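# Pick the plastic card off the box and hold it

## Task

Take the plastic card from the top of the box and keep it motionless above the table, held by contacts on two opposite sides, with every part of the card raised at least three finger widths above the height where it rested on the box. While the card is airborne, never press on it edge to edge hard enough that a real card would flex; that is an instant failure. The task also fails if any hand motor still shows moving in hand_stopped_by at the end.

## Robot and tools

Robot: a single arm carrying a five-finger right hand, plus two cameras, cam_high and cam_wrist, each 504x504 pixels. Images arrive in that order after every motion result.

Frames. Scene frame: origin on the table top directly under the arm base, +z up, +y to the left when facing along +x. The base may sit slightly tilted. The hand point is fixed to the palm, 0.05 m in front of it, where the index pad meets the thumb tip in a pinch. Its own axes: +z along the straightened fingers, +y outward from the palm, +x across the palm toward the little finger (away from the thumb). Straight fingers extend 0.06 to 0.07 m past the point along +z. Across the palm the hand reaches 0.08 m on the little-finger side; on the thumb side 0.02 m when the thumb is turned fully in front of the palm, otherwise up to 0.09 m. A wrist bracket on the little-finger side sits 0.03 m beyond the point along +y and 0.11 m across the palm; it can collide. Rotating the hand, especially about x or y, shifts the point slightly.

Row format (shared by execute_actions and move): one flat list of 14 numbers, each in [-1, 1]: dx, dy, dz, rx, ry, rz, little, ring, middle, index, thumb_bend, thumb_turn, force_limit, speed. The first six are an offset, not a pose: expressed in the hand point's own axes, scaled so 1.0 equals 0.6 m or 180 degrees, with rx, ry, rz forming a single rotation vector. The six hand numbers are absolute targets: +1 open/straight, -1 closed; for thumb_turn, +1 is beside the palm and -1 in front of it, facing the fingers. A pinch is roughly index -0.22, thumb_bend -0.75, thumb_turn -0.57. force_limit maps linearly from about 0 N (-1) to 10 N (+1) at the fingertip, 15 N for the two thumb motors; it only halts closing motion. speed maps from nearly zero (-1) to full (+1), where full travel takes 0.6 s.

execute_actions(actions): a list of actions run in sequence. Each action is a table of up to 15 rows, one row per 1/30 s control step; if shorter, its final row is repeated to fill 15 steps (0.5 s). Each row's offset counts from the hand point's measured pose at the start of that action, not from the prior row; for a call's first action, that is the pose in the most recent result. Each step the commanded pose is clipped to within 100 mm and 16 degrees of the measured pose, so a distant goal needs several actions. An empty list just returns state and images.

move(target, speed, stop_force, blocking): target is one 14-number row; its offset counts from the pose in the latest result that shows one, and the hand numbers are sent at once. The hand point travels a straight path there, turning the short way. speed is in m/s, 0.002 to 0.5 (default 0.25); rotation is capped at twice that in rad/s. Paths last 0.5 to 10 s and are cut off at 10 s. The path ignores obstacles; the hand lags and may overshoot speed near full arm extension. stop_force (N, 13 to 80, allowed only after 0.2 s of scene time) ends the path when the wrist sensor reads that much extra push against the motion for 2 steps; the hand then backs to its position 2 steps earlier. Use it only with slow, non-rotating moves, and omit it when pulling away from a surface. blocking=false returns after 0.5 s while motion continues; it cannot be combined with stop_force, and other motion calls are refused until wait or stop shows the end. The move: line reports the ending (done, contact, off_target, moving, held, fault) and limits (paced = pose clipped; held = a check blocked steps, after which motion may jump fast), plus distance to target.

wait(seconds): 0 to 10, holds the last command; returns early if a move ends. stop(): brakes a running move. zoom_image(camera, region): camera cam_high or cam_wrist, region [x0, y0, x1, y1] in pixels from the top-left, at most 504 by 504. show_instructions(): shows the reference pages. finished_scene(scene): ends the current scene, given its number; irreversible.

Results: end_effector_position (m) and end_effector_quat_wxyz in the scene frame, with linear and angular velocities; "Hand target" is where the controller is currently driving; "pose unreachable" means the clearance check altered or blocked the command (a mount under the base counts as arm). Wrist force and torque are given along the end effector's axes; pressing a surface reads as force pointing back into the arm; expect offsets up to 5.5 N, noise around 3.4 N, saturation near 100 N; "no reading" is normal at the start. hand_measured, hand_stopped_by and hand_load_n each list six values in the row's motor order. hand_stopped_by words: moving, target, force, stalled, fault (dead motor). hand_load_n is positive when something pushes a finger open; a lost grip shows as loads dropping near 0. A motor starts only when its target changes by 0.01 or more, then locks when done; locks hold at least 15 N. To grip tighter, raise force_limit and send a more-closed target; to loosen, send a more-open one. Close slowly (speed -0.9 or below) for a gentle grip, since fast fingers overshoot force_limit. The whole hand wraps objects 0.035 to 0.08 m wide with the thumb turned in front first.

Hazards: the arm is stiff, so commanding even slightly past a firm contact can fault. A joint torque over its limit (shoulder pan and lift 297, elbow 135, wrists 48.6 N m, held weight included) or any outside force of 150 N stops the arm for 10 s and drops the remaining commands. Motors warn with MOTOR HOT at 70 °C and brake at 85 °C. Avoid knocking anything off the table, dropping or slamming the card, squeezing it edge to edge, and leaving a finger still moving. Loose objects may occasionally get a brief push.

Each tool is called as name(argument=value, ...) on one line, values as JSON.

Reference images:

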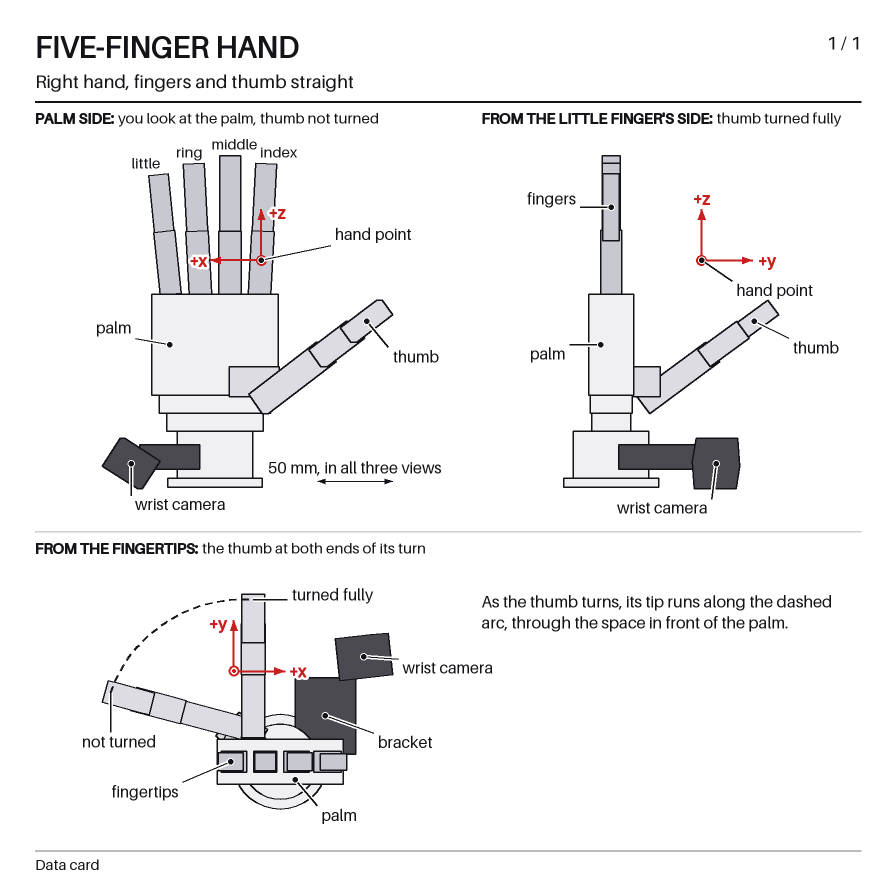

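## Session

execute_actions(actions=[])

Scene clock: 0.00 s.
end_effector_position=(+0.7052, -0.0759, +0.1671) hand_measured=(+1.000, +1.000, +1.000, +1.000, +1.000, +1.000) hand_load_n=(+0.0, +0.0, +0.0, +0.0, +0.0, +0.0) hand_stopped_by=(target, target, target, target, target, target) hand_force_limit=0.00 hand_speed=-0.80 end_effector_quat_wxyz=(+0.037, -0.315, +0.948, +0.038) end_effector_velocity=(-0.000, +0.001, -0.001) end_effector_angular_velocity=(+0.001, +0.001, +0.000)
Joint positions: [-0.478 -0.983  1.544  1.015  1.464 -2.689]
Joint velocities: [ 0.     0.     0.001 -0.    -0.    -0.   ]
Motor temperatures (°C, as the motors report them): [20 22 23 29 25 30]
Wrist force (N, on the end effector, along its own x y z axes, offset not removed): no reading
Wrist torque (N m, same axes, about the end effector's origin, offset not removed): no reading
Hand target: +0.705, -0.076, +0.167; +0.037, -0.315, +0.948, +0.038

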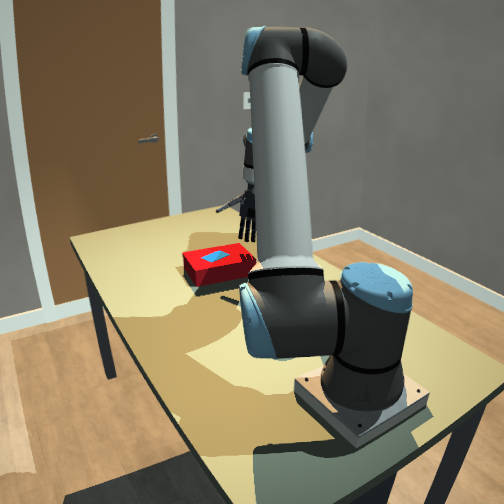

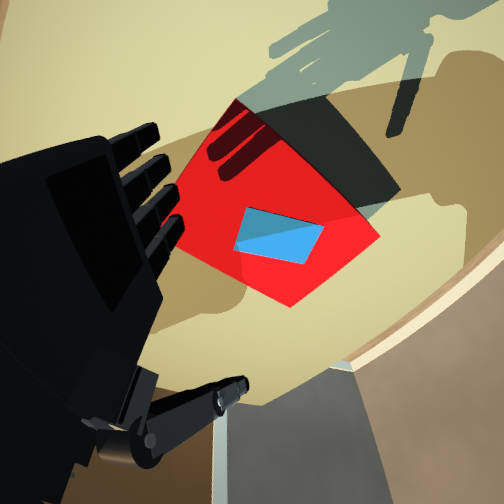

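move(target=[0,0.17,0,0,0,0,-1,-1,-1,1,-1,1,0,0.5])

Scene clock: 3.13 s.
end_effector_position=(+0.6440, +0.0056, +0.1724) hand_measured=(-1.000, -1.000, -1.000, +1.000, -1.000, +1.000) hand_load_n=(+0.0, +0.0, +0.0, +0.0, +0.0, +0.0) hand_stopped_by=(target, target, target, target, target, target) hand_force_limit=0.00 hand_speed=0.50 end_effector_quat_wxyz=(+0.037, -0.315, +0.948, +0.038) end_effector_velocity=(-0.000, -0.000, +0.000) end_effector_angular_velocity=(-0.000, +0.000, -0.000)
Joint positions: [-0.407 -1.095  1.715  0.948  1.464 -2.618]
Joint velocities: [-0. -0.  0.  0.  0. -0.]
Motor temperatures (°C, as the motors report them): [20 22 23 29 25 30]
Wrist force (N, on the end effector, along its own x y z axes, offset not removed): [2.2 -1.8 -2.6]
Wrist torque (N m, same axes, about the end effector's origin, offset not removed): [0.07 0.10 -0.13]
Hand target: +0.644, +0.006, +0.172; +0.037, -0.315, +0.948, +0.038
Off the commanded pose: 0.000 m, 0 deg.
move: done

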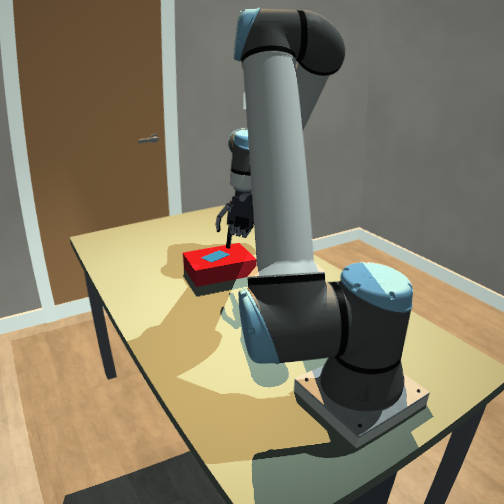

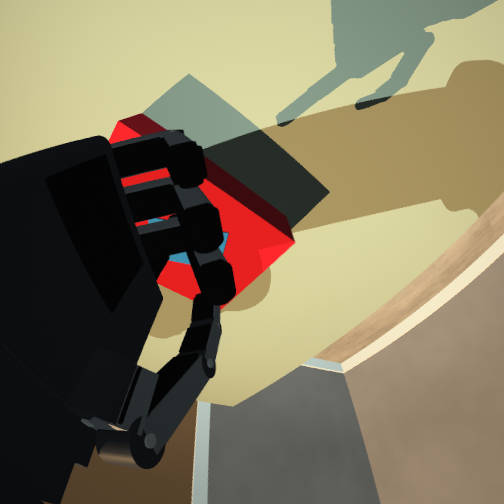

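move(target=[0.04,0.08,0.03,0,0,0,-1,-1,-1,1,-1,1,0,0.5])

move(target=[0,-0.1,0,0,0,0,-1,-1,-1,1,-1,1,0,0.5])

Scene clock: 4.50 s.
end_effector_position=(+0.5969, +0.0312, +0.1548) hand_measured=(-1.000, -1.000, -1.000, +1.000, -1.000, +1.000) hand_load_n=(+0.0, +0.0, +0.0, +0.0, +0.0, +0.0) hand_stopped_by=(target, target, target, target, target, target) hand_force_limit=0.00 hand_speed=0.50 end_effector_quat_wxyz=(+0.037, -0.315, +0.948, +0.038) end_effector_velocity=(-0.002, +0.000, -0.001) end_effector_angular_velocity=(+0.000, +0.001, -0.001)
Joint positions: [-0.398 -1.145  1.834  0.879  1.464 -2.609]
Joint velocities: [-0.001 -0.001  0.004 -0.002  0.     0.   ]
Motor temperatures (°C, as the motors report them): [20 22 23 29 25 30]
Wrist force (N, on the end effector, along its own x y z axes, offset not removed): [-0.5 -2.8 -2.5]
Wrist torque (N m, same axes, about the end effector's origin, offset not removed): [-0.16 0.61 -0.36]
Hand target: +0.597, +0.031, +0.155; +0.037, -0.315, +0.948, +0.038
Off the commanded pose: 0.000 m, 0 deg.
move: done

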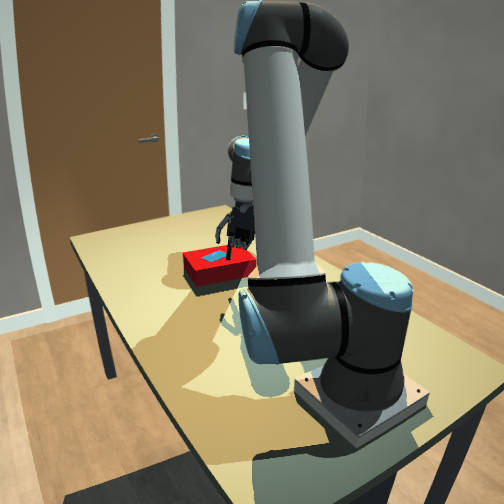

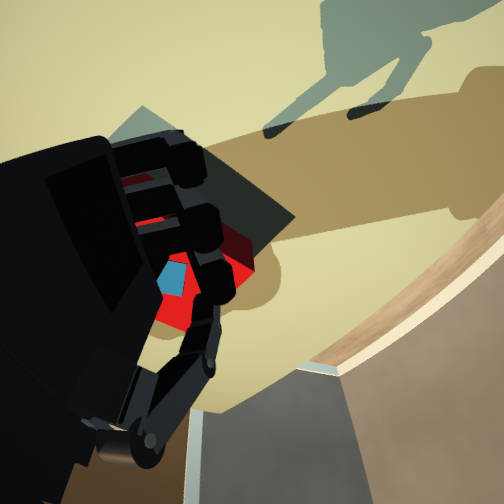

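Scene clock: 5.40 s.
end_effector_position=(+0.6328, -0.0165, +0.1517) hand_measured=(-1.000, -1.000, -1.000, +1.000, -1.000, +1.000) hand_load_n=(+0.0, +0.0, +0.0, +0.0, +0.0, +0.0) hand_stopped_by=(target, target, target, target, target, target) hand_force_limit=0.00 hand_speed=0.50 end_effector_quat_wxyz=(+0.037, -0.315, +0.948, +0.038) end_effector_velocity=(+0.001, -0.001, -0.000) end_effector_angular_velocity=(+0.000, +0.000, +0.001)
Joint positions: [-0.447 -1.084  1.745  0.913  1.464 -2.657]
Joint velocities: [-0.     0.003 -0.003  0.001  0.    -0.001]
Motor temperatures (°C, as the motors report them): [20 22 23 29 25 30]
Wrist force (N, on the end effector, along its own x y z axes, offset not removed): [-0.3 -1.9 -4.1]
Wrist torque (N m, same axes, about the end effector's origin, offset not removed): [0.13 0.60 -0.42]
Hand target: +0.633, -0.017, +0.152; +0.037, -0.315, +0.948, +0.038
Off the commanded pose: 0.000 m, 0 deg.
move: done

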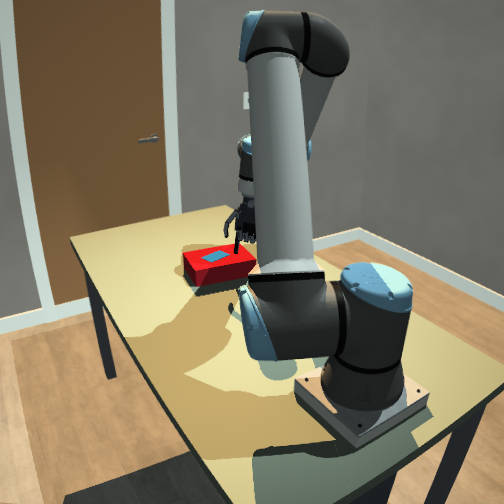

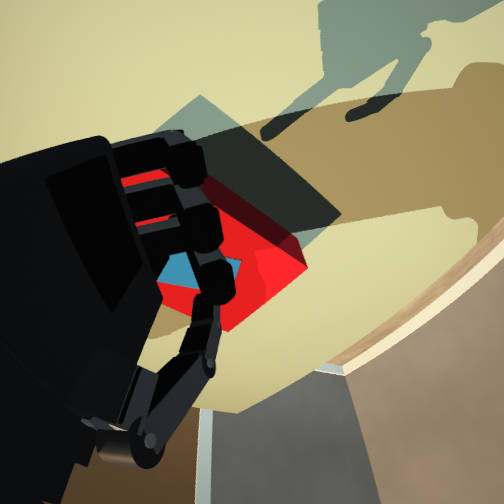

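move(target=[0,0.02,0.025,0,0,0,-1,-1,-1,1,-1,1,0,0.5], speed=0.05)

zoom_image(camera="cam_high", region=[160,200,300,310])

Scene clock: 6.87 s.
end_effector_position=(+0.6263, -0.0056, +0.1375) hand_measured=(-1.000, -1.000, -1.000, +1.000, -1.000, +1.000) hand_load_n=(+0.0, +0.0, +0.0, +0.0, +0.0, +0.0) hand_stopped_by=(target, target, target, target, target, target) hand_force_limit=0.00 hand_speed=0.50 end_effector_quat_wxyz=(+0.037, -0.315, +0.948, +0.038) end_effector_velocity=(-0.001, +0.001, -0.002) end_effector_angular_velocity=(+0.000, +0.001, +0.000)
Joint positions: [-0.435 -1.081  1.77   0.882  1.464 -2.646]
Joint velocities: [ 0.001  0.001  0.003 -0.003  0.     0.001]
Motor temperatures (°C, as the motors report them): [20 22 23 29 25 30]
Wrist force (N, on the end effector, along its own x y z axes, offset not removed): [-0.5 -1.6 -3.5]
Wrist torque (N m, same axes, about the end effector's origin, offset not removed): [0.06 0.45 -0.29]
Hand target: +0.626, -0.006, +0.137; +0.037, -0.315, +0.948, +0.038
Off the commanded pose: 0.000 m, 0 deg.
move: done

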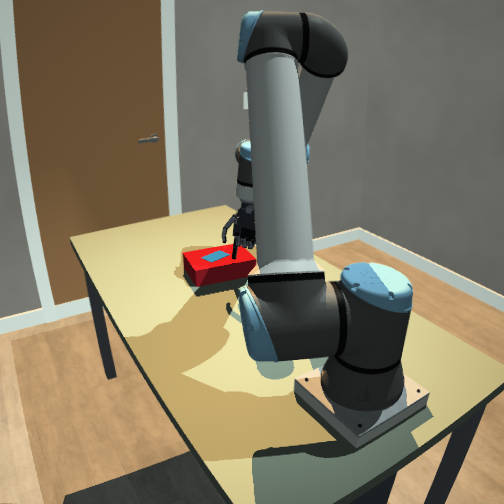

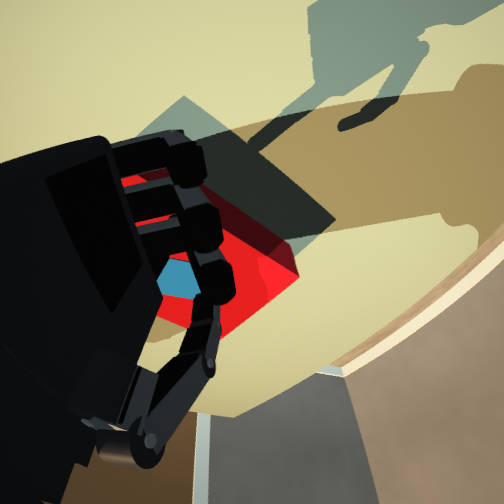

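Region (160, 200, 300, 310) of cam_high's 504x504 image, scaled by 3.600, with more detail than that image has; it fills the top 396 rows of this view, and the rest is white.

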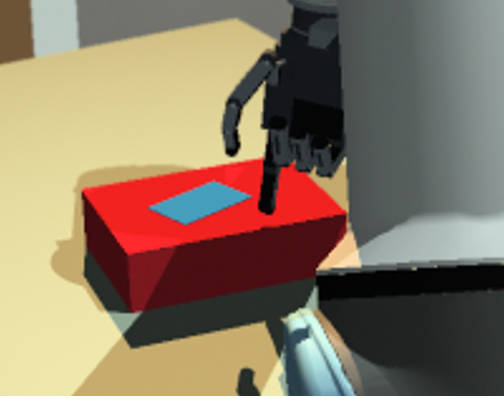

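move(target=[0,0.035,0,0,0,0,-1,-1,-1,1,-1,1,0,0.5], speed=0.05)

move(target=[0,0,0.08,0,0,0,-1,-1,-1,1,-1,1,0,0.5], speed=0.01, stop_force=13)

zoom_image(camera="cam_high", region=[160,200,300,310])

Scene clock: 8.43 s.
end_effector_position=(+0.6138, +0.0110, +0.1386) hand_measured=(-1.000, -1.000, -1.000, +1.000, -1.000, +1.000) hand_load_n=(+0.0, +0.0, +0.0, +0.0, +0.0, +0.0) hand_stopped_by=(target, target, target, target, target, target) hand_force_limit=0.00 hand_speed=0.50 end_effector_quat_wxyz=(+0.037, -0.315, +0.948, +0.038) end_effector_velocity=(-0.000, +0.001, +0.001) end_effector_angular_velocity=(-0.001, -0.002, +0.000)
Joint positions: [-0.418 -1.102  1.802  0.87   1.464 -2.629]
Joint velocities: [ 0.001 -0.002  0.001 -0.001  0.     0.001]
Motor temperatures (°C, as the motors report them): [20 22 23 29 25 30]
Wrist force (N, on the end effector, along its own x y z axes, offset not removed): [0.3 -2.0 -2.7]
Wrist torque (N m, same axes, about the end effector's origin, offset not removed): [-0.06 0.45 -0.28]
Hand target: +0.614, +0.011, +0.139; +0.037, -0.315, +0.948, +0.038
Off the commanded pose: 0.000 m, 0 deg.
move: done

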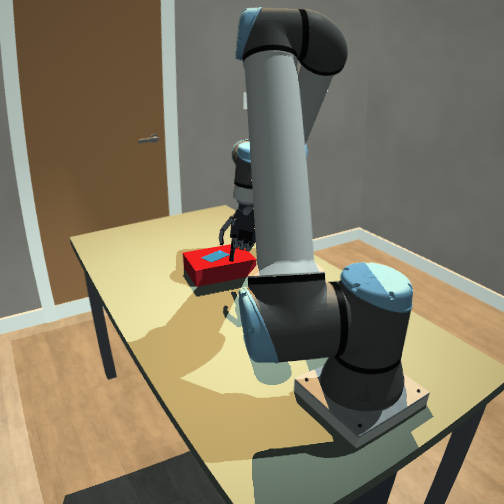

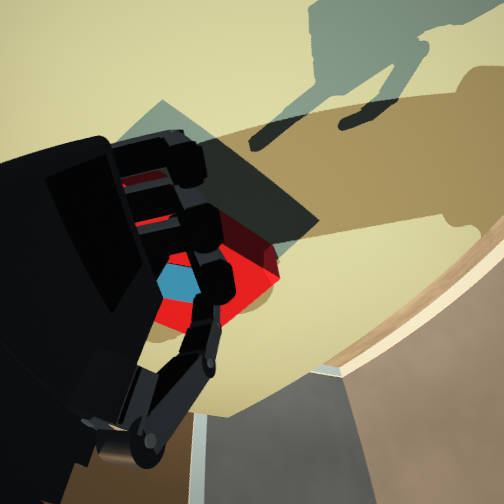

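Scene clock: 10.10 s.
end_effector_position=(+0.6143, +0.0124, +0.1256) hand_measured=(-1.000, -1.000, -1.000, +1.000, -1.000, +1.000) hand_load_n=(+0.0, +0.0, +0.0, +0.0, +0.0, +0.0) hand_stopped_by=(target, target, target, target, target, target) hand_force_limit=0.00 hand_speed=0.50 end_effector_quat_wxyz=(+0.037, -0.315, +0.948, +0.038) end_effector_velocity=(-0.001, +0.000, +0.003) end_effector_angular_velocity=(+0.000, -0.001, -0.000)
Joint positions: [-0.416 -1.087  1.808  0.849  1.464 -2.627]
Joint velocities: [-0.    -0.005  0.     0.004 -0.    -0.   ]
Motor temperatures (°C, as the motors report them): [20 22 23 29 25 30]
Wrist force (N, on the end effector, along its own x y z axes, offset not removed): [-0.2 0.5 -18.3]
Wrist torque (N m, same axes, about the end effector's origin, offset not removed): [1.27 0.52 -0.25]
Hand target: +0.614, +0.012, +0.126; +0.037, -0.315, +0.948, +0.038
Off the commanded pose: 0.035 m, 0 deg.
move: contact

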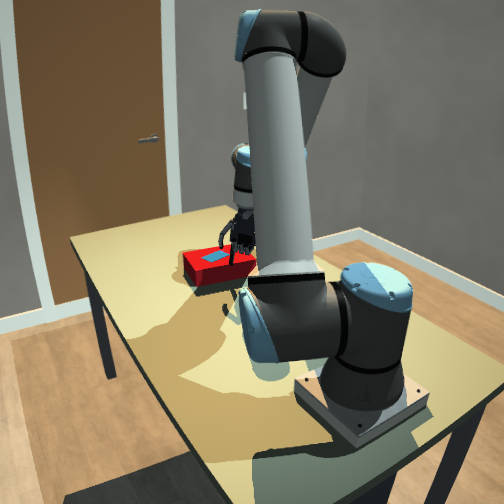

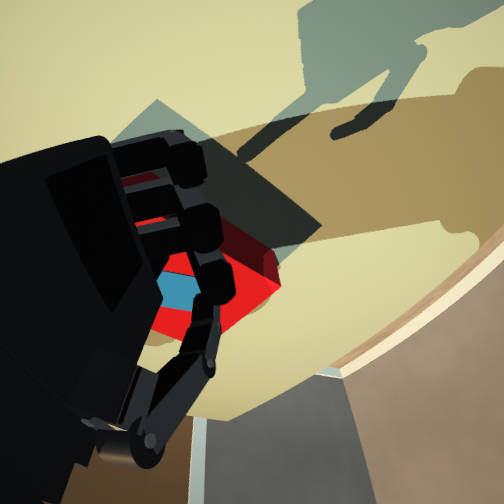

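Region (160, 200, 300, 310) of cam_high's 504x504 image, scaled by 3.600, with more detail than that image has; it fills the top 396 rows of this view, and the rest is white.

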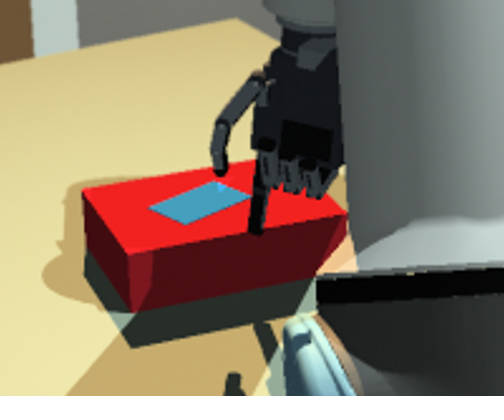

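move(target=[-0.04,-0.02,-0.012,0,0,0,-1,-1,-1,1,-1,1,0,0.5], speed=0.05)

move(target=[0,0,0.05,0,0,0,-1,-1,-1,1,-1,1,0,0.5], speed=0.01, stop_force=13)

zoom_image(camera="cam_high", region=[160,200,300,310])

Scene clock: 12.23 s.
end_effector_position=(+0.6402, +0.0164, +0.1344) hand_measured=(-1.000, -1.000, -1.000, +1.000, -1.000, +1.000) hand_load_n=(+0.0, +0.0, +0.0, +0.0, +0.0, +0.0) hand_stopped_by=(target, target, target, target, target, target) hand_force_limit=0.00 hand_speed=0.50 end_effector_quat_wxyz=(+0.037, -0.315, +0.948, +0.038) end_effector_velocity=(+0.002, +0.000, +0.000) end_effector_angular_velocity=(+0.000, +0.001, -0.000)
Joint positions: [-0.393 -1.063  1.748  0.883  1.464 -2.604]
Joint velocities: [ 0.001  0.002 -0.004  0.002 -0.     0.001]
Motor temperatures (°C, as the motors report them): [20 22 23 29 25 30]
Wrist force (N, on the end effector, along its own x y z axes, offset not removed): [-2.4 -2.5 -4.3]
Wrist torque (N m, same axes, about the end effector's origin, offset not removed): [0.08 0.92 -0.47]
Hand target: +0.640, +0.016, +0.134; +0.037, -0.315, +0.948, +0.038
Off the commanded pose: 0.000 m, 0 deg.
move: done

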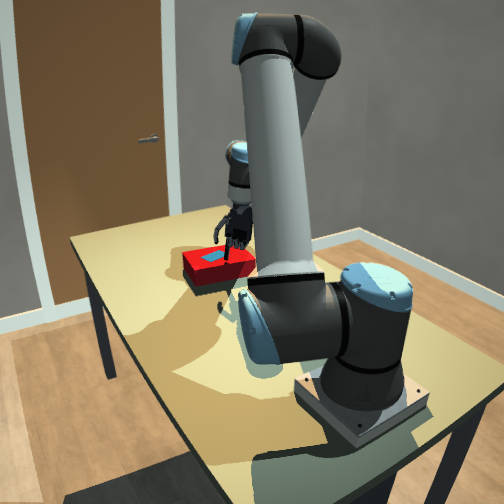

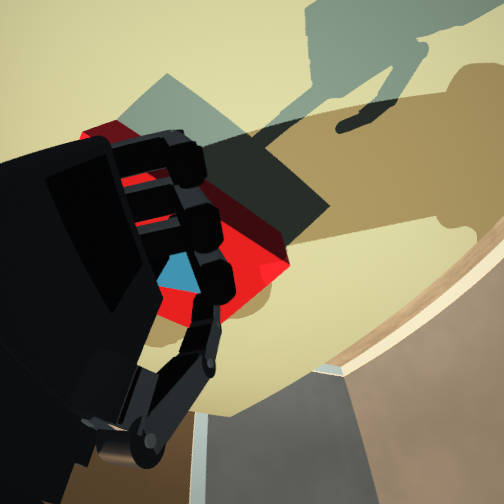

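Scene clock: 13.30 s.
end_effector_position=(+0.6405, +0.0172, +0.1274) hand_measured=(-1.000, -1.000, -1.000, +1.000, -1.000, +1.000) hand_load_n=(+0.0, +0.0, +0.0, +0.0, +0.0, +0.0) hand_stopped_by=(target, target, target, target, target, target) hand_force_limit=0.00 hand_speed=0.50 end_effector_quat_wxyz=(+0.037, -0.315, +0.948, +0.038) end_effector_velocity=(-0.001, +0.001, +0.001) end_effector_angular_velocity=(+0.001, +0.002, +0.000)
Joint positions: [-0.392 -1.056  1.751  0.873  1.464 -2.602]
Joint velocities: [ 0.    -0.002  0.     0.003 -0.    -0.   ]
Motor temperatures (°C, as the motors report them): [20 22 23 29 25 30]
Wrist force (N, on the end effector, along its own x y z axes, offset not removed): [2.6 -4.6 -31.4]
Wrist torque (N m, same axes, about the end effector's origin, offset not removed): [1.57 0.66 -0.15]
Hand target: +0.641, +0.017, +0.128; +0.037, -0.315, +0.948, +0.038
Off the commanded pose: 0.023 m, 0 deg.
move: contact

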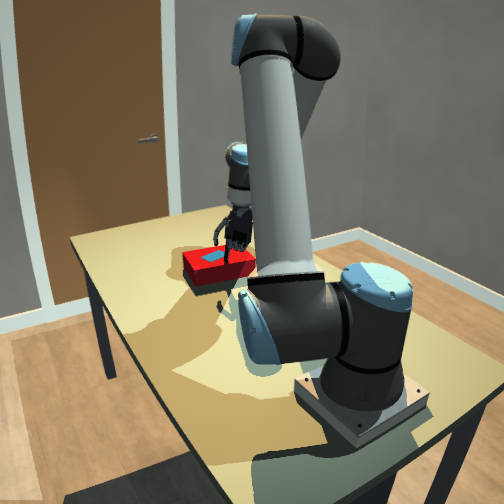

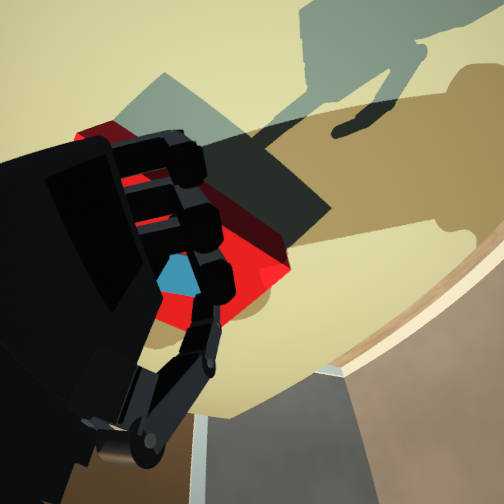

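Region (160, 200, 300, 310) of cam_high's 504x504 image, scaled by 3.600, with more detail than that image has; it fills the top 396 rows of this view, and the rest is white.

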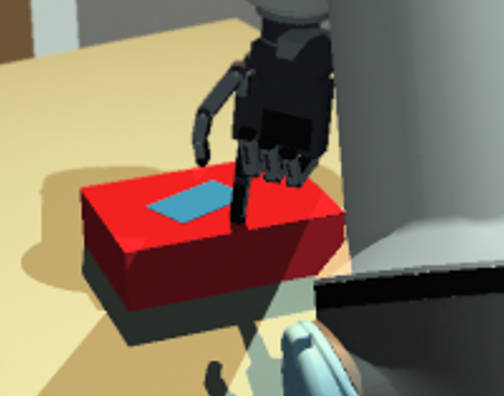

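move(target=[-0.05,-0.02,-0.008,0,0,0,-1,-1,-1,1,-1,1,0,0.5], speed=0.05)

move(target=[0,0,0.05,0,0,0,-1,-1,-1,1,-1,1,0,0.5], speed=0.005, stop_force=13)

zoom_image(camera="cam_high", region=[160,200,300,310])

Scene clock: 16.07 s.
end_effector_position=(+0.6713, +0.0250, +0.1344) hand_measured=(-1.000, -1.000, -1.000, +1.000, -1.000, +1.000) hand_load_n=(+0.0, +0.0, +0.0, +0.0, +0.0, +0.0) hand_stopped_by=(target, target, target, target, target, target) hand_force_limit=0.00 hand_speed=0.50 end_effector_quat_wxyz=(+0.037, -0.315, +0.948, +0.038) end_effector_velocity=(+0.001, +0.000, +0.000) end_effector_angular_velocity=(+0.001, +0.002, -0.001)
Joint positions: [-0.363 -1.024  1.68   0.908  1.464 -2.573]
Joint velocities: [ 0.001  0.002 -0.004  0.003 -0.     0.002]
Motor temperatures (°C, as the motors report them): [20 22 23 29 25 30]
Wrist force (N, on the end effector, along its own x y z axes, offset not removed): [-0.5 -0.9 -1.1]
Wrist torque (N m, same axes, about the end effector's origin, offset not removed): [0.06 0.57 -0.23]
Hand target: +0.671, +0.025, +0.134; +0.037, -0.315, +0.948, +0.038
Off the commanded pose: 0.000 m, 0 deg.
move: done

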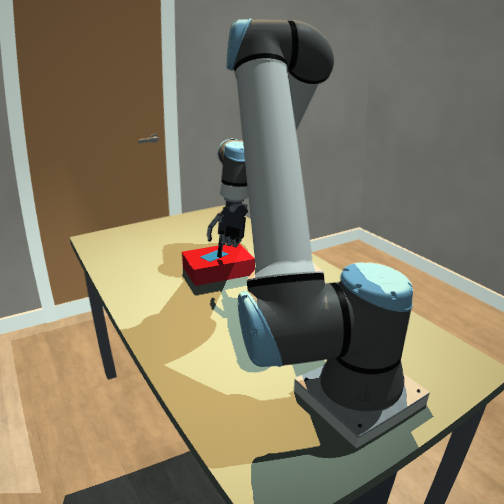

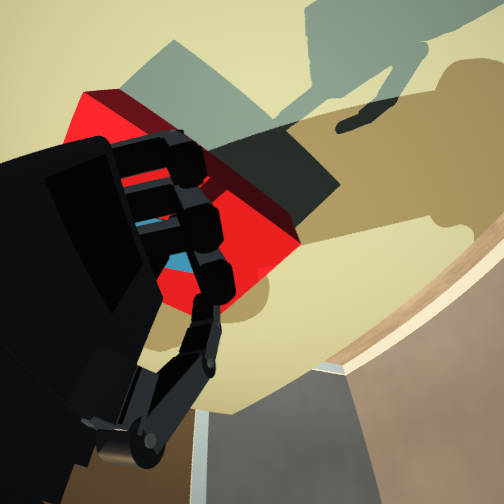

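Scene clock: 17.70 s.
end_effector_position=(+0.6716, +0.0256, +0.1280) hand_measured=(-1.000, -1.000, -1.000, +1.000, -1.000, +1.000) hand_load_n=(+0.0, +0.0, +0.0, +0.0, +0.0, +0.0) hand_stopped_by=(target, target, target, target, target, target) hand_force_limit=0.00 hand_speed=0.50 end_effector_quat_wxyz=(+0.037, -0.315, +0.948, +0.038) end_effector_velocity=(-0.001, +0.001, +0.002) end_effector_angular_velocity=(-0.000, -0.000, +0.001)
Joint positions: [-0.362 -1.017  1.683  0.899  1.464 -2.572]
Joint velocities: [ 0.001 -0.003  0.     0.002  0.     0.   ]
Motor temperatures (°C, as the motors report them): [20 22 23 29 25 30]
Wrist force (N, on the end effector, along its own x y z axes, offset not removed): [1.3 -2.6 -19.6]
Wrist torque (N m, same axes, about the end effector's origin, offset not removed): [0.92 0.68 -0.31]
Hand target: +0.672, +0.026, +0.128; +0.037, -0.315, +0.948, +0.038
Off the commanded pose: 0.024 m, 0 deg.
move: contact

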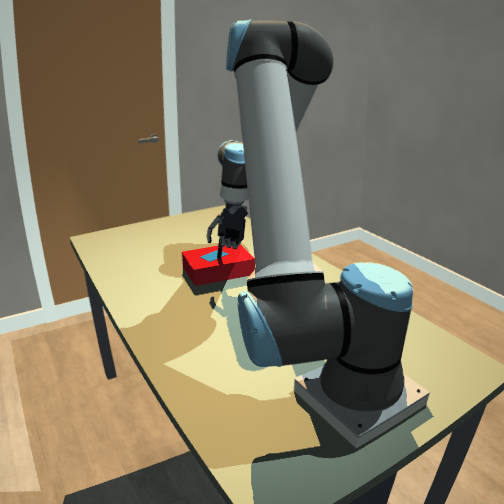

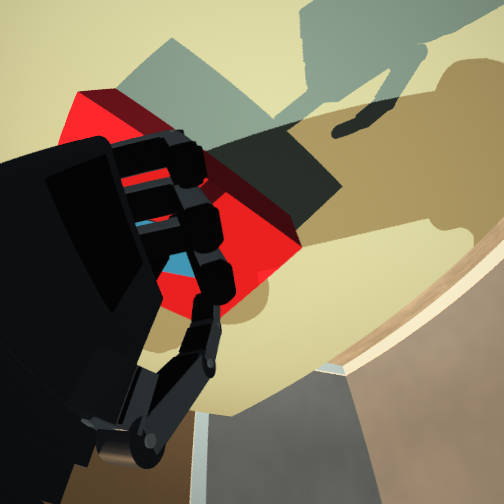

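Region (160, 200, 300, 310) of cam_high's 504x504 image, scaled by 3.600, with more detail than that image has; it fills the top 396 rows of this view, and the rest is white.

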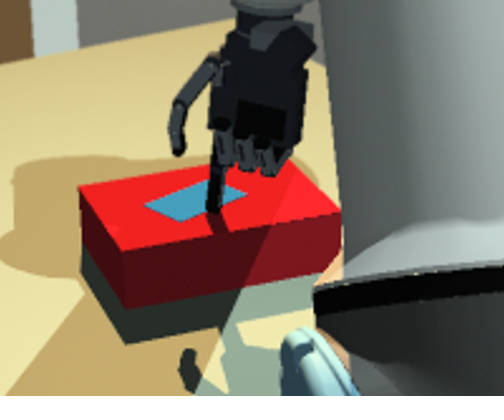

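move(target=[0.045,0.031,0.001,0,0,0,-1,-1,-1,1,-1,1,0,0.5], speed=0.03)

zoom_image(camera="cam_high", region=[160,200,300,310])

Scene clock: 20.23 s.
end_effector_position=(+0.6390, +0.0245, +0.1259) hand_measured=(-1.000, -1.000, -1.000, +1.000, -1.000, +1.000) hand_load_n=(+0.0, +0.0, +0.0, +1.0, +0.0, +0.0) hand_stopped_by=(target, target, target, target, target, target) hand_force_limit=0.00 hand_speed=0.50 end_effector_quat_wxyz=(+0.037, -0.315, +0.948, +0.038) end_effector_velocity=(-0.002, +0.000, -0.000) end_effector_angular_velocity=(-0.000, +0.000, +0.000)
Joint positions: [-0.382 -1.057  1.757  0.867  1.464 -2.592]
Joint velocities: [-0.001 -0.002  0.004 -0.002  0.    -0.001]
Motor temperatures (°C, as the motors report them): [20 22 23 29 25 30]
Wrist force (N, on the end effector, along its own x y z axes, offset not removed): [-22.6 -8.6 -75.8]
Wrist torque (N m, same axes, about the end effector's origin, offset not removed): [4.75 -0.84 -1.71]
Hand target: +0.639, +0.024, +0.126; +0.037, -0.315, +0.948, +0.038
Off the commanded pose: 0.000 m, 0 deg.
move: done

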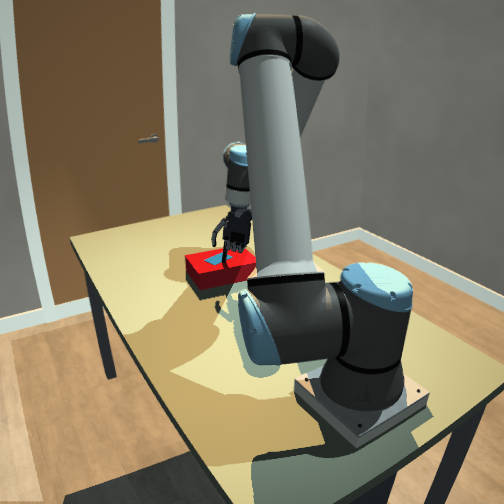

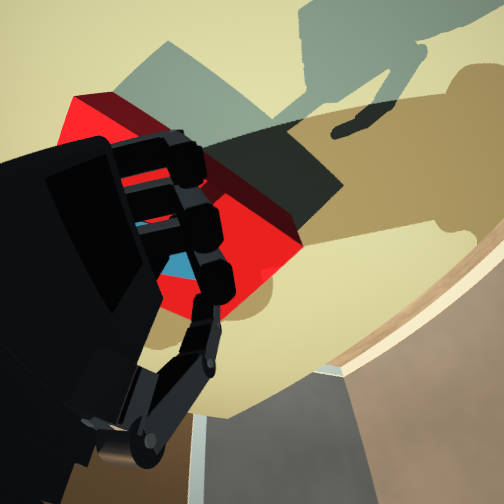

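Region (160, 200, 300, 310) of cam_high's 504x504 image, scaled by 3.600, with more detail than that image has; it fills the top 396 rows of this view, and the rest is white.

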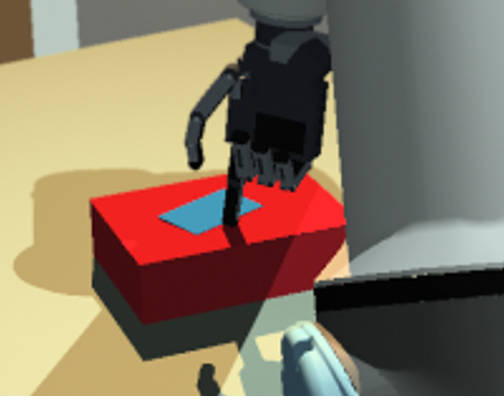

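move(target=[0,0,-0.003,0,0,0,-1,-1,-1,1,-1,1,0,0.5], speed=0.01)

Scene clock: 21.50 s.
end_effector_position=(+0.6389, +0.0243, +0.1275) hand_measured=(-1.000, -1.000, -1.000, +1.000, -1.000, +1.000) hand_load_n=(+0.0, +0.0, +0.0, +0.0, +0.0, +0.0) hand_stopped_by=(target, target, target, target, target, target) hand_force_limit=0.00 hand_speed=0.50 end_effector_quat_wxyz=(+0.037, -0.315, +0.948, +0.038) end_effector_velocity=(+0.001, -0.000, +0.002) end_effector_angular_velocity=(-0.001, -0.003, +0.000)
Joint positions: [-0.382 -1.059  1.756  0.87   1.464 -2.593]
Joint velocities: [ 0.    -0.003 -0.001  0.001 -0.    -0.   ]
Motor temperatures (°C, as the motors report them): [20 22 23 29 25 30]
Wrist force (N, on the end effector, along its own x y z axes, offset not removed): [-9.1 -2.1 -24.9]
Wrist torque (N m, same axes, about the end effector's origin, offset not removed): [1.67 -0.17 -0.84]
Hand target: +0.639, +0.024, +0.128; +0.037, -0.315, +0.948, +0.038
Off the commanded pose: 0.000 m, 0 deg.
move: done

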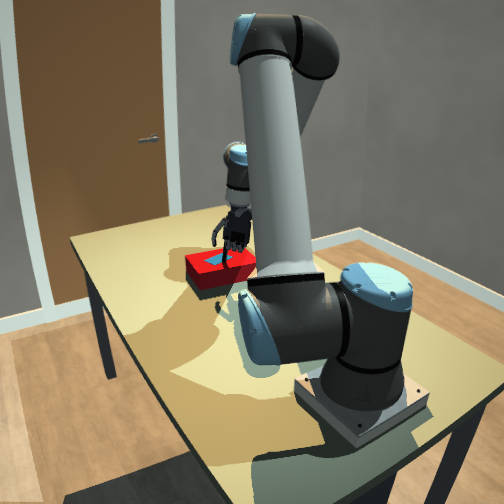

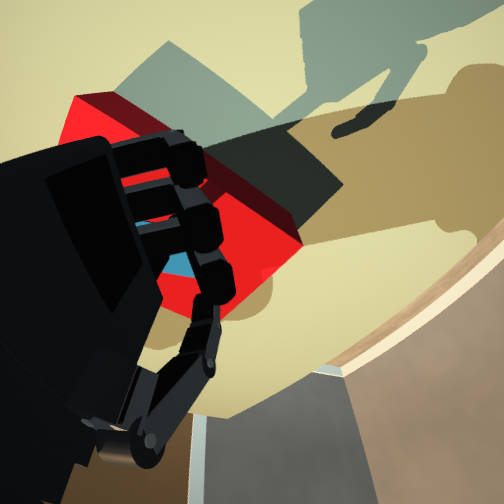

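move(target=[0.02,0.014,0.0005,0,0,0,-1,-1,-1,1,-1,1,0,0.5], speed=0.02)

zoom_image(camera="cam_high", region=[160,200,300,310])

Scene clock: 23.23 s.
end_effector_position=(+0.6245, +0.0239, +0.1266) hand_measured=(-1.000, -1.000, -1.000, +1.000, -1.000, +1.000) hand_load_n=(+0.0, +0.0, +0.0, +0.5, +0.0, +0.0) hand_stopped_by=(target, target, target, target, target, target) hand_force_limit=0.00 hand_speed=0.50 end_effector_quat_wxyz=(+0.037, -0.315, +0.948, +0.038) end_effector_velocity=(-0.002, -0.000, -0.000) end_effector_angular_velocity=(-0.000, +0.000, -0.001)
Joint positions: [-0.392 -1.077  1.788  0.856  1.464 -2.602]
Joint velocities: [-0.002 -0.002  0.005 -0.002  0.    -0.001]
Motor temperatures (°C, as the motors report them): [20 22 23 29 25 30]
Wrist force (N, on the end effector, along its own x y z axes, offset not removed): [-16.6 -8.7 -51.9]
Wrist torque (N m, same axes, about the end effector's origin, offset not removed): [3.06 -0.18 -1.37]
Hand target: +0.624, +0.024, +0.126; +0.037, -0.315, +0.948, +0.038
Off the commanded pose: 0.000 m, 0 deg.
move: done

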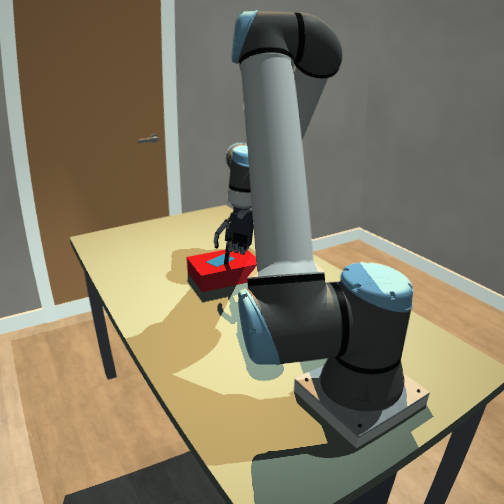

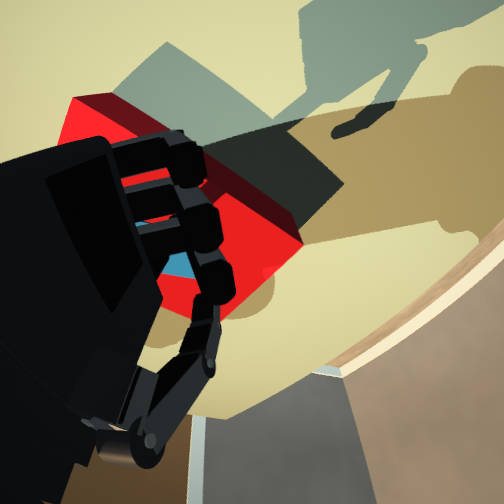

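Region (160, 200, 300, 310) of cam_high's 504x504 image, scaled by 3.600, with more detail than that image has; it fills the top 396 rows of this view, and the rest is white.

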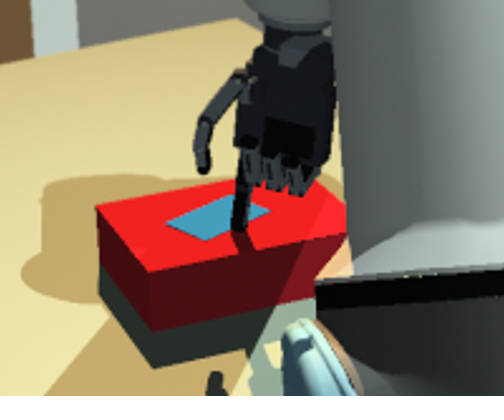

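move(target=[0,0,-0.06,0,0,-0.29,-1,-1,-1,1,-1,1,0,0.5])

move(target=[0,0,0,0.28,0,0,-1,-1,-1,1,-1,1,0,0.5])

Scene clock: 38.90 s.
end_effector_position=(+0.6229, +0.0205, +0.1623) hand_measured=(-1.000, -1.000, -1.000, +1.000, -1.000, +1.000) hand_load_n=(+0.0, +0.0, +0.0, +0.0, +0.0, +0.0) hand_stopped_by=(target, target, target, target, target, target) hand_force_limit=0.00 hand_speed=0.50 end_effector_quat_wxyz=(-0.050, +0.699, -0.713, -0.018) end_effector_velocity=(-0.000, +0.000, +0.001) end_effector_angular_velocity=(+0.001, -0.001, +0.010)
Joint positions: [-0.32  -1.06   1.667  0.953  1.464 -3.44 ]
Joint velocities: [ 0.001 -0.001 -0.     0.001 -0.001 -0.009]
Motor temperatures (°C, as the motors report them): [20 22 23 29 25 30]
Wrist force (N, on the end effector, along its own x y z axes, offset not removed): [-0.4 -2.7 -4.3]
Wrist torque (N m, same axes, about the end effector's origin, offset not removed): [0.03 0.63 -0.37]
Hand target: +0.623, +0.021, +0.162; -0.050, +0.700, -0.713, -0.018
Off the commanded pose: 0.000 m, 0 deg.
move: done

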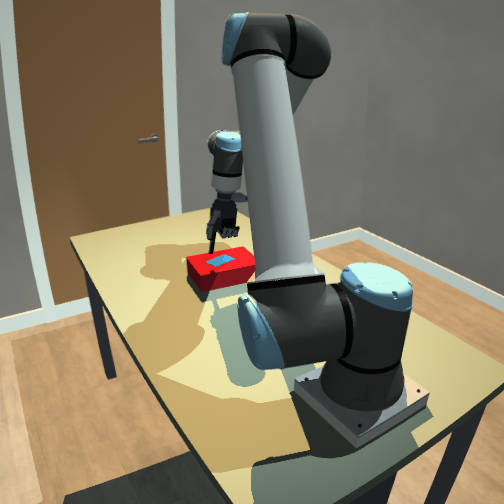

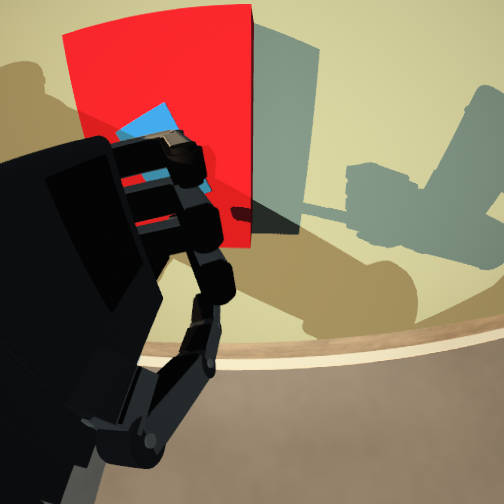

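Scene clock: 41.13 s.
end_effector_position=(+0.6229, +0.0203, +0.1628) hand_measured=(-1.000, -1.000, -1.000, +1.000, -1.000, +1.000) hand_load_n=(+0.0, +0.0, +0.0, +0.0, +0.0, +0.0) hand_stopped_by=(target, target, target, target, target, target) hand_force_limit=0.00 hand_speed=0.50 end_effector_quat_wxyz=(-0.343, +0.611, -0.653, +0.286) end_effector_velocity=(-0.000, +0.001, +0.000) end_effector_angular_velocity=(-0.001, -0.012, -0.000)
Joint positions: [-0.465 -1.479  2.187  0.009  1.162 -3.35 ]
Joint velocities: [-0.    -0.005  0.008 -0.015 -0.003  0.004]
Motor temperatures (°C, as the motors report them): [20 22 23 29 25 30]
Wrist force (N, on the end effector, along its own x y z axes, offset not removed): [-0.1 -1.2 -2.3]
Wrist torque (N m, same axes, about the end effector's origin, offset not removed): [0.16 0.40 -0.19]
Hand target: +0.623, +0.020, +0.163; -0.343, +0.611, -0.653, +0.287
Off the commanded pose: 0.001 m, 0 deg.
move: done

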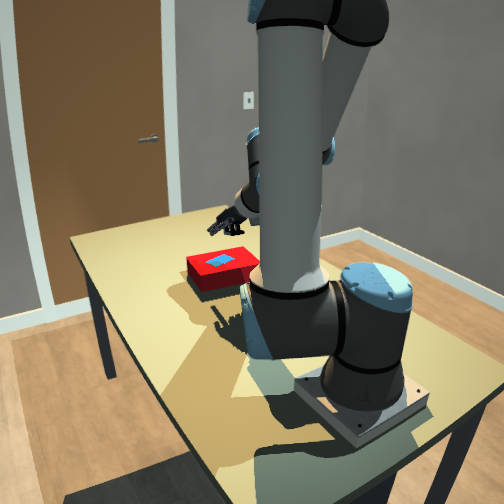

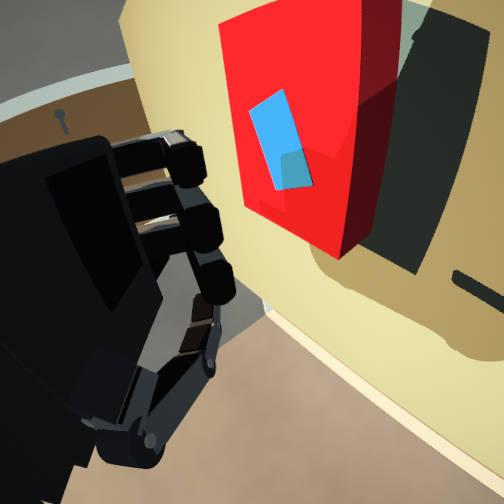

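move(target=[0.035,0.085,0.025,0,0,0,-1,-1,-1,1,-1,1,0,0.5], speed=0.1)

zoom_image(camera="cam_high", region=[160,200,300,310])

Scene clock: 43.33 s.
end_effector_position=(+0.6038, +0.0046, +0.1114) hand_measured=(-1.000, -1.000, -1.000, +1.000, -1.000, +1.000) hand_load_n=(+0.0, +0.0, +0.0, +0.0, +0.0, +0.0) hand_stopped_by=(target, target, target, target, target, target) hand_force_limit=0.00 hand_speed=0.50 end_effector_quat_wxyz=(-0.343, +0.612, -0.653, +0.286) end_effector_velocity=(-0.001, -0.000, -0.002) end_effector_angular_velocity=(+0.001, +0.000, +0.000)
Joint positions: [-0.522 -1.43   2.258 -0.094  1.119 -3.392]
Joint velocities: [-0.002  0.002  0.002 -0.003 -0.002 -0.001]
Motor temperatures (°C, as the motors report them): [20 22 23 29 25 30]
Wrist force (N, on the end effector, along its own x y z axes, offset not removed): [1.1 -2.0 -1.9]
Wrist torque (N m, same axes, about the end effector's origin, offset not removed): [-0.04 0.28 -0.38]
Hand target: +0.604, +0.005, +0.111; -0.343, +0.612, -0.653, +0.286
Off the commanded pose: 0.000 m, 0 deg.
move: done

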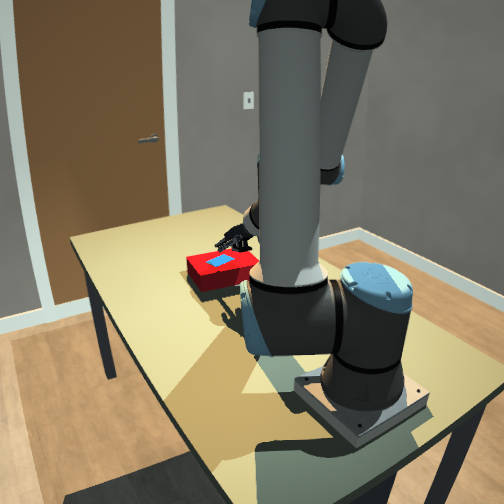

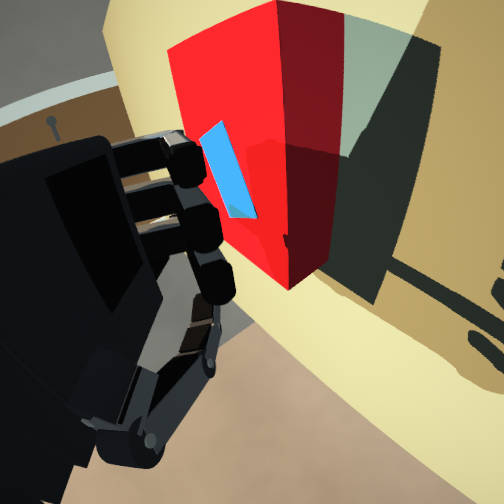

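Region (160, 200, 300, 310) of cam_high's 504x504 image, scaled by 3.600, with more detail than that image has; it fills the top 396 rows of this view, and the rest is white.

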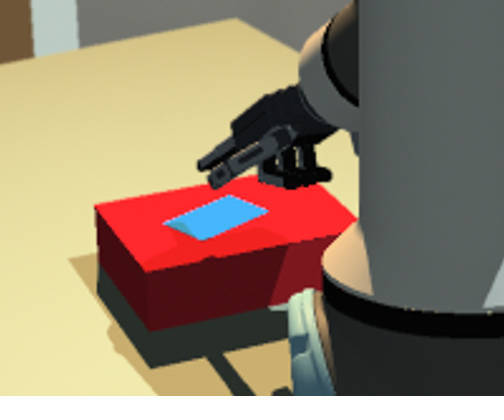

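move(target=[0,0.015,0,0,0,0,-1,-1,-1,-0.3,-1,1,-0.4,-0.7], speed=0.1)

zoom_image(camera="cam_high", region=[160,200,300,310])

Scene clock: 46.87 s.
end_effector_position=(+0.5984, +0.0054, +0.1042) hand_measured=(-1.000, -1.000, -1.000, -0.300, -1.000, +1.000) hand_load_n=(+0.0, +0.0, +0.0, +0.0, +0.0, +0.0) hand_stopped_by=(target, target, target, target, target, target) hand_force_limit=-0.40 hand_speed=-0.70 end_effector_quat_wxyz=(-0.343, +0.612, -0.653, +0.286) end_effector_velocity=(+0.000, +0.000, -0.000) end_effector_angular_velocity=(+0.000, +0.001, +0.001)
Joint positions: [-0.527 -1.427  2.273 -0.11   1.116 -3.396]
Joint velocities: [ 0.     0.001 -0.     0.    -0.     0.   ]
Motor temperatures (°C, as the motors report them): [20 22 23 29 25 30]
Wrist force (N, on the end effector, along its own x y z axes, offset not removed): [1.2 -1.4 -5.6]
Wrist torque (N m, same axes, about the end effector's origin, offset not removed): [0.24 0.49 -0.21]
Hand target: +0.598, +0.005, +0.104; -0.343, +0.612, -0.653, +0.286
Off the commanded pose: 0.000 m, 0 deg.
move: done

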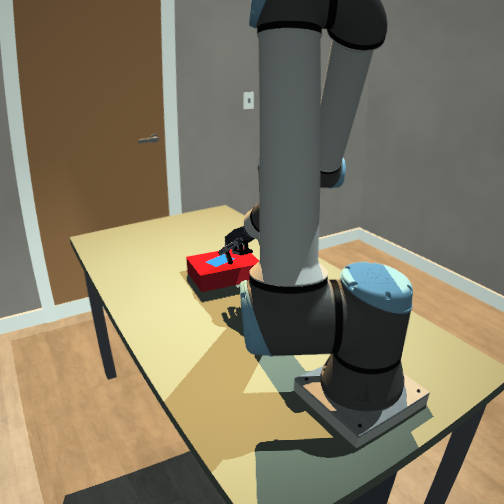

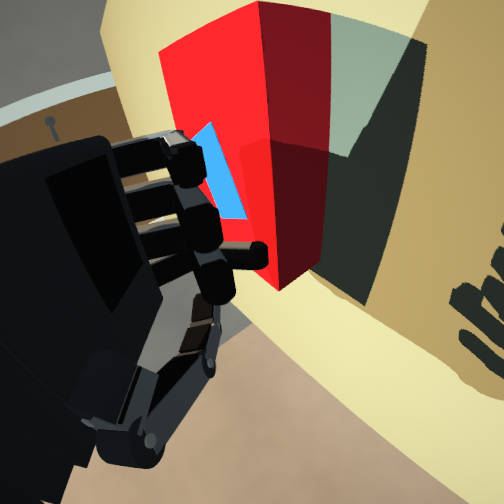

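Region (160, 200, 300, 310) of cam_high's 504x504 image, scaled by 3.600, with more detail than that image has; it fills the top 396 rows of this view, and the rest is white.

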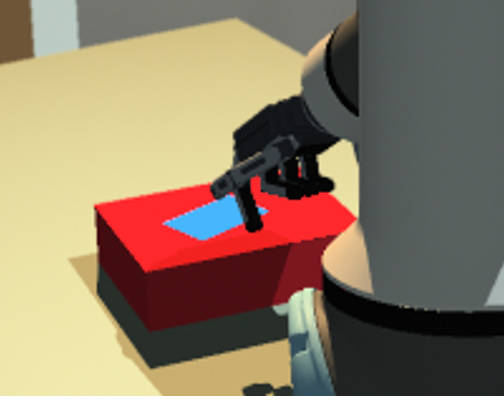

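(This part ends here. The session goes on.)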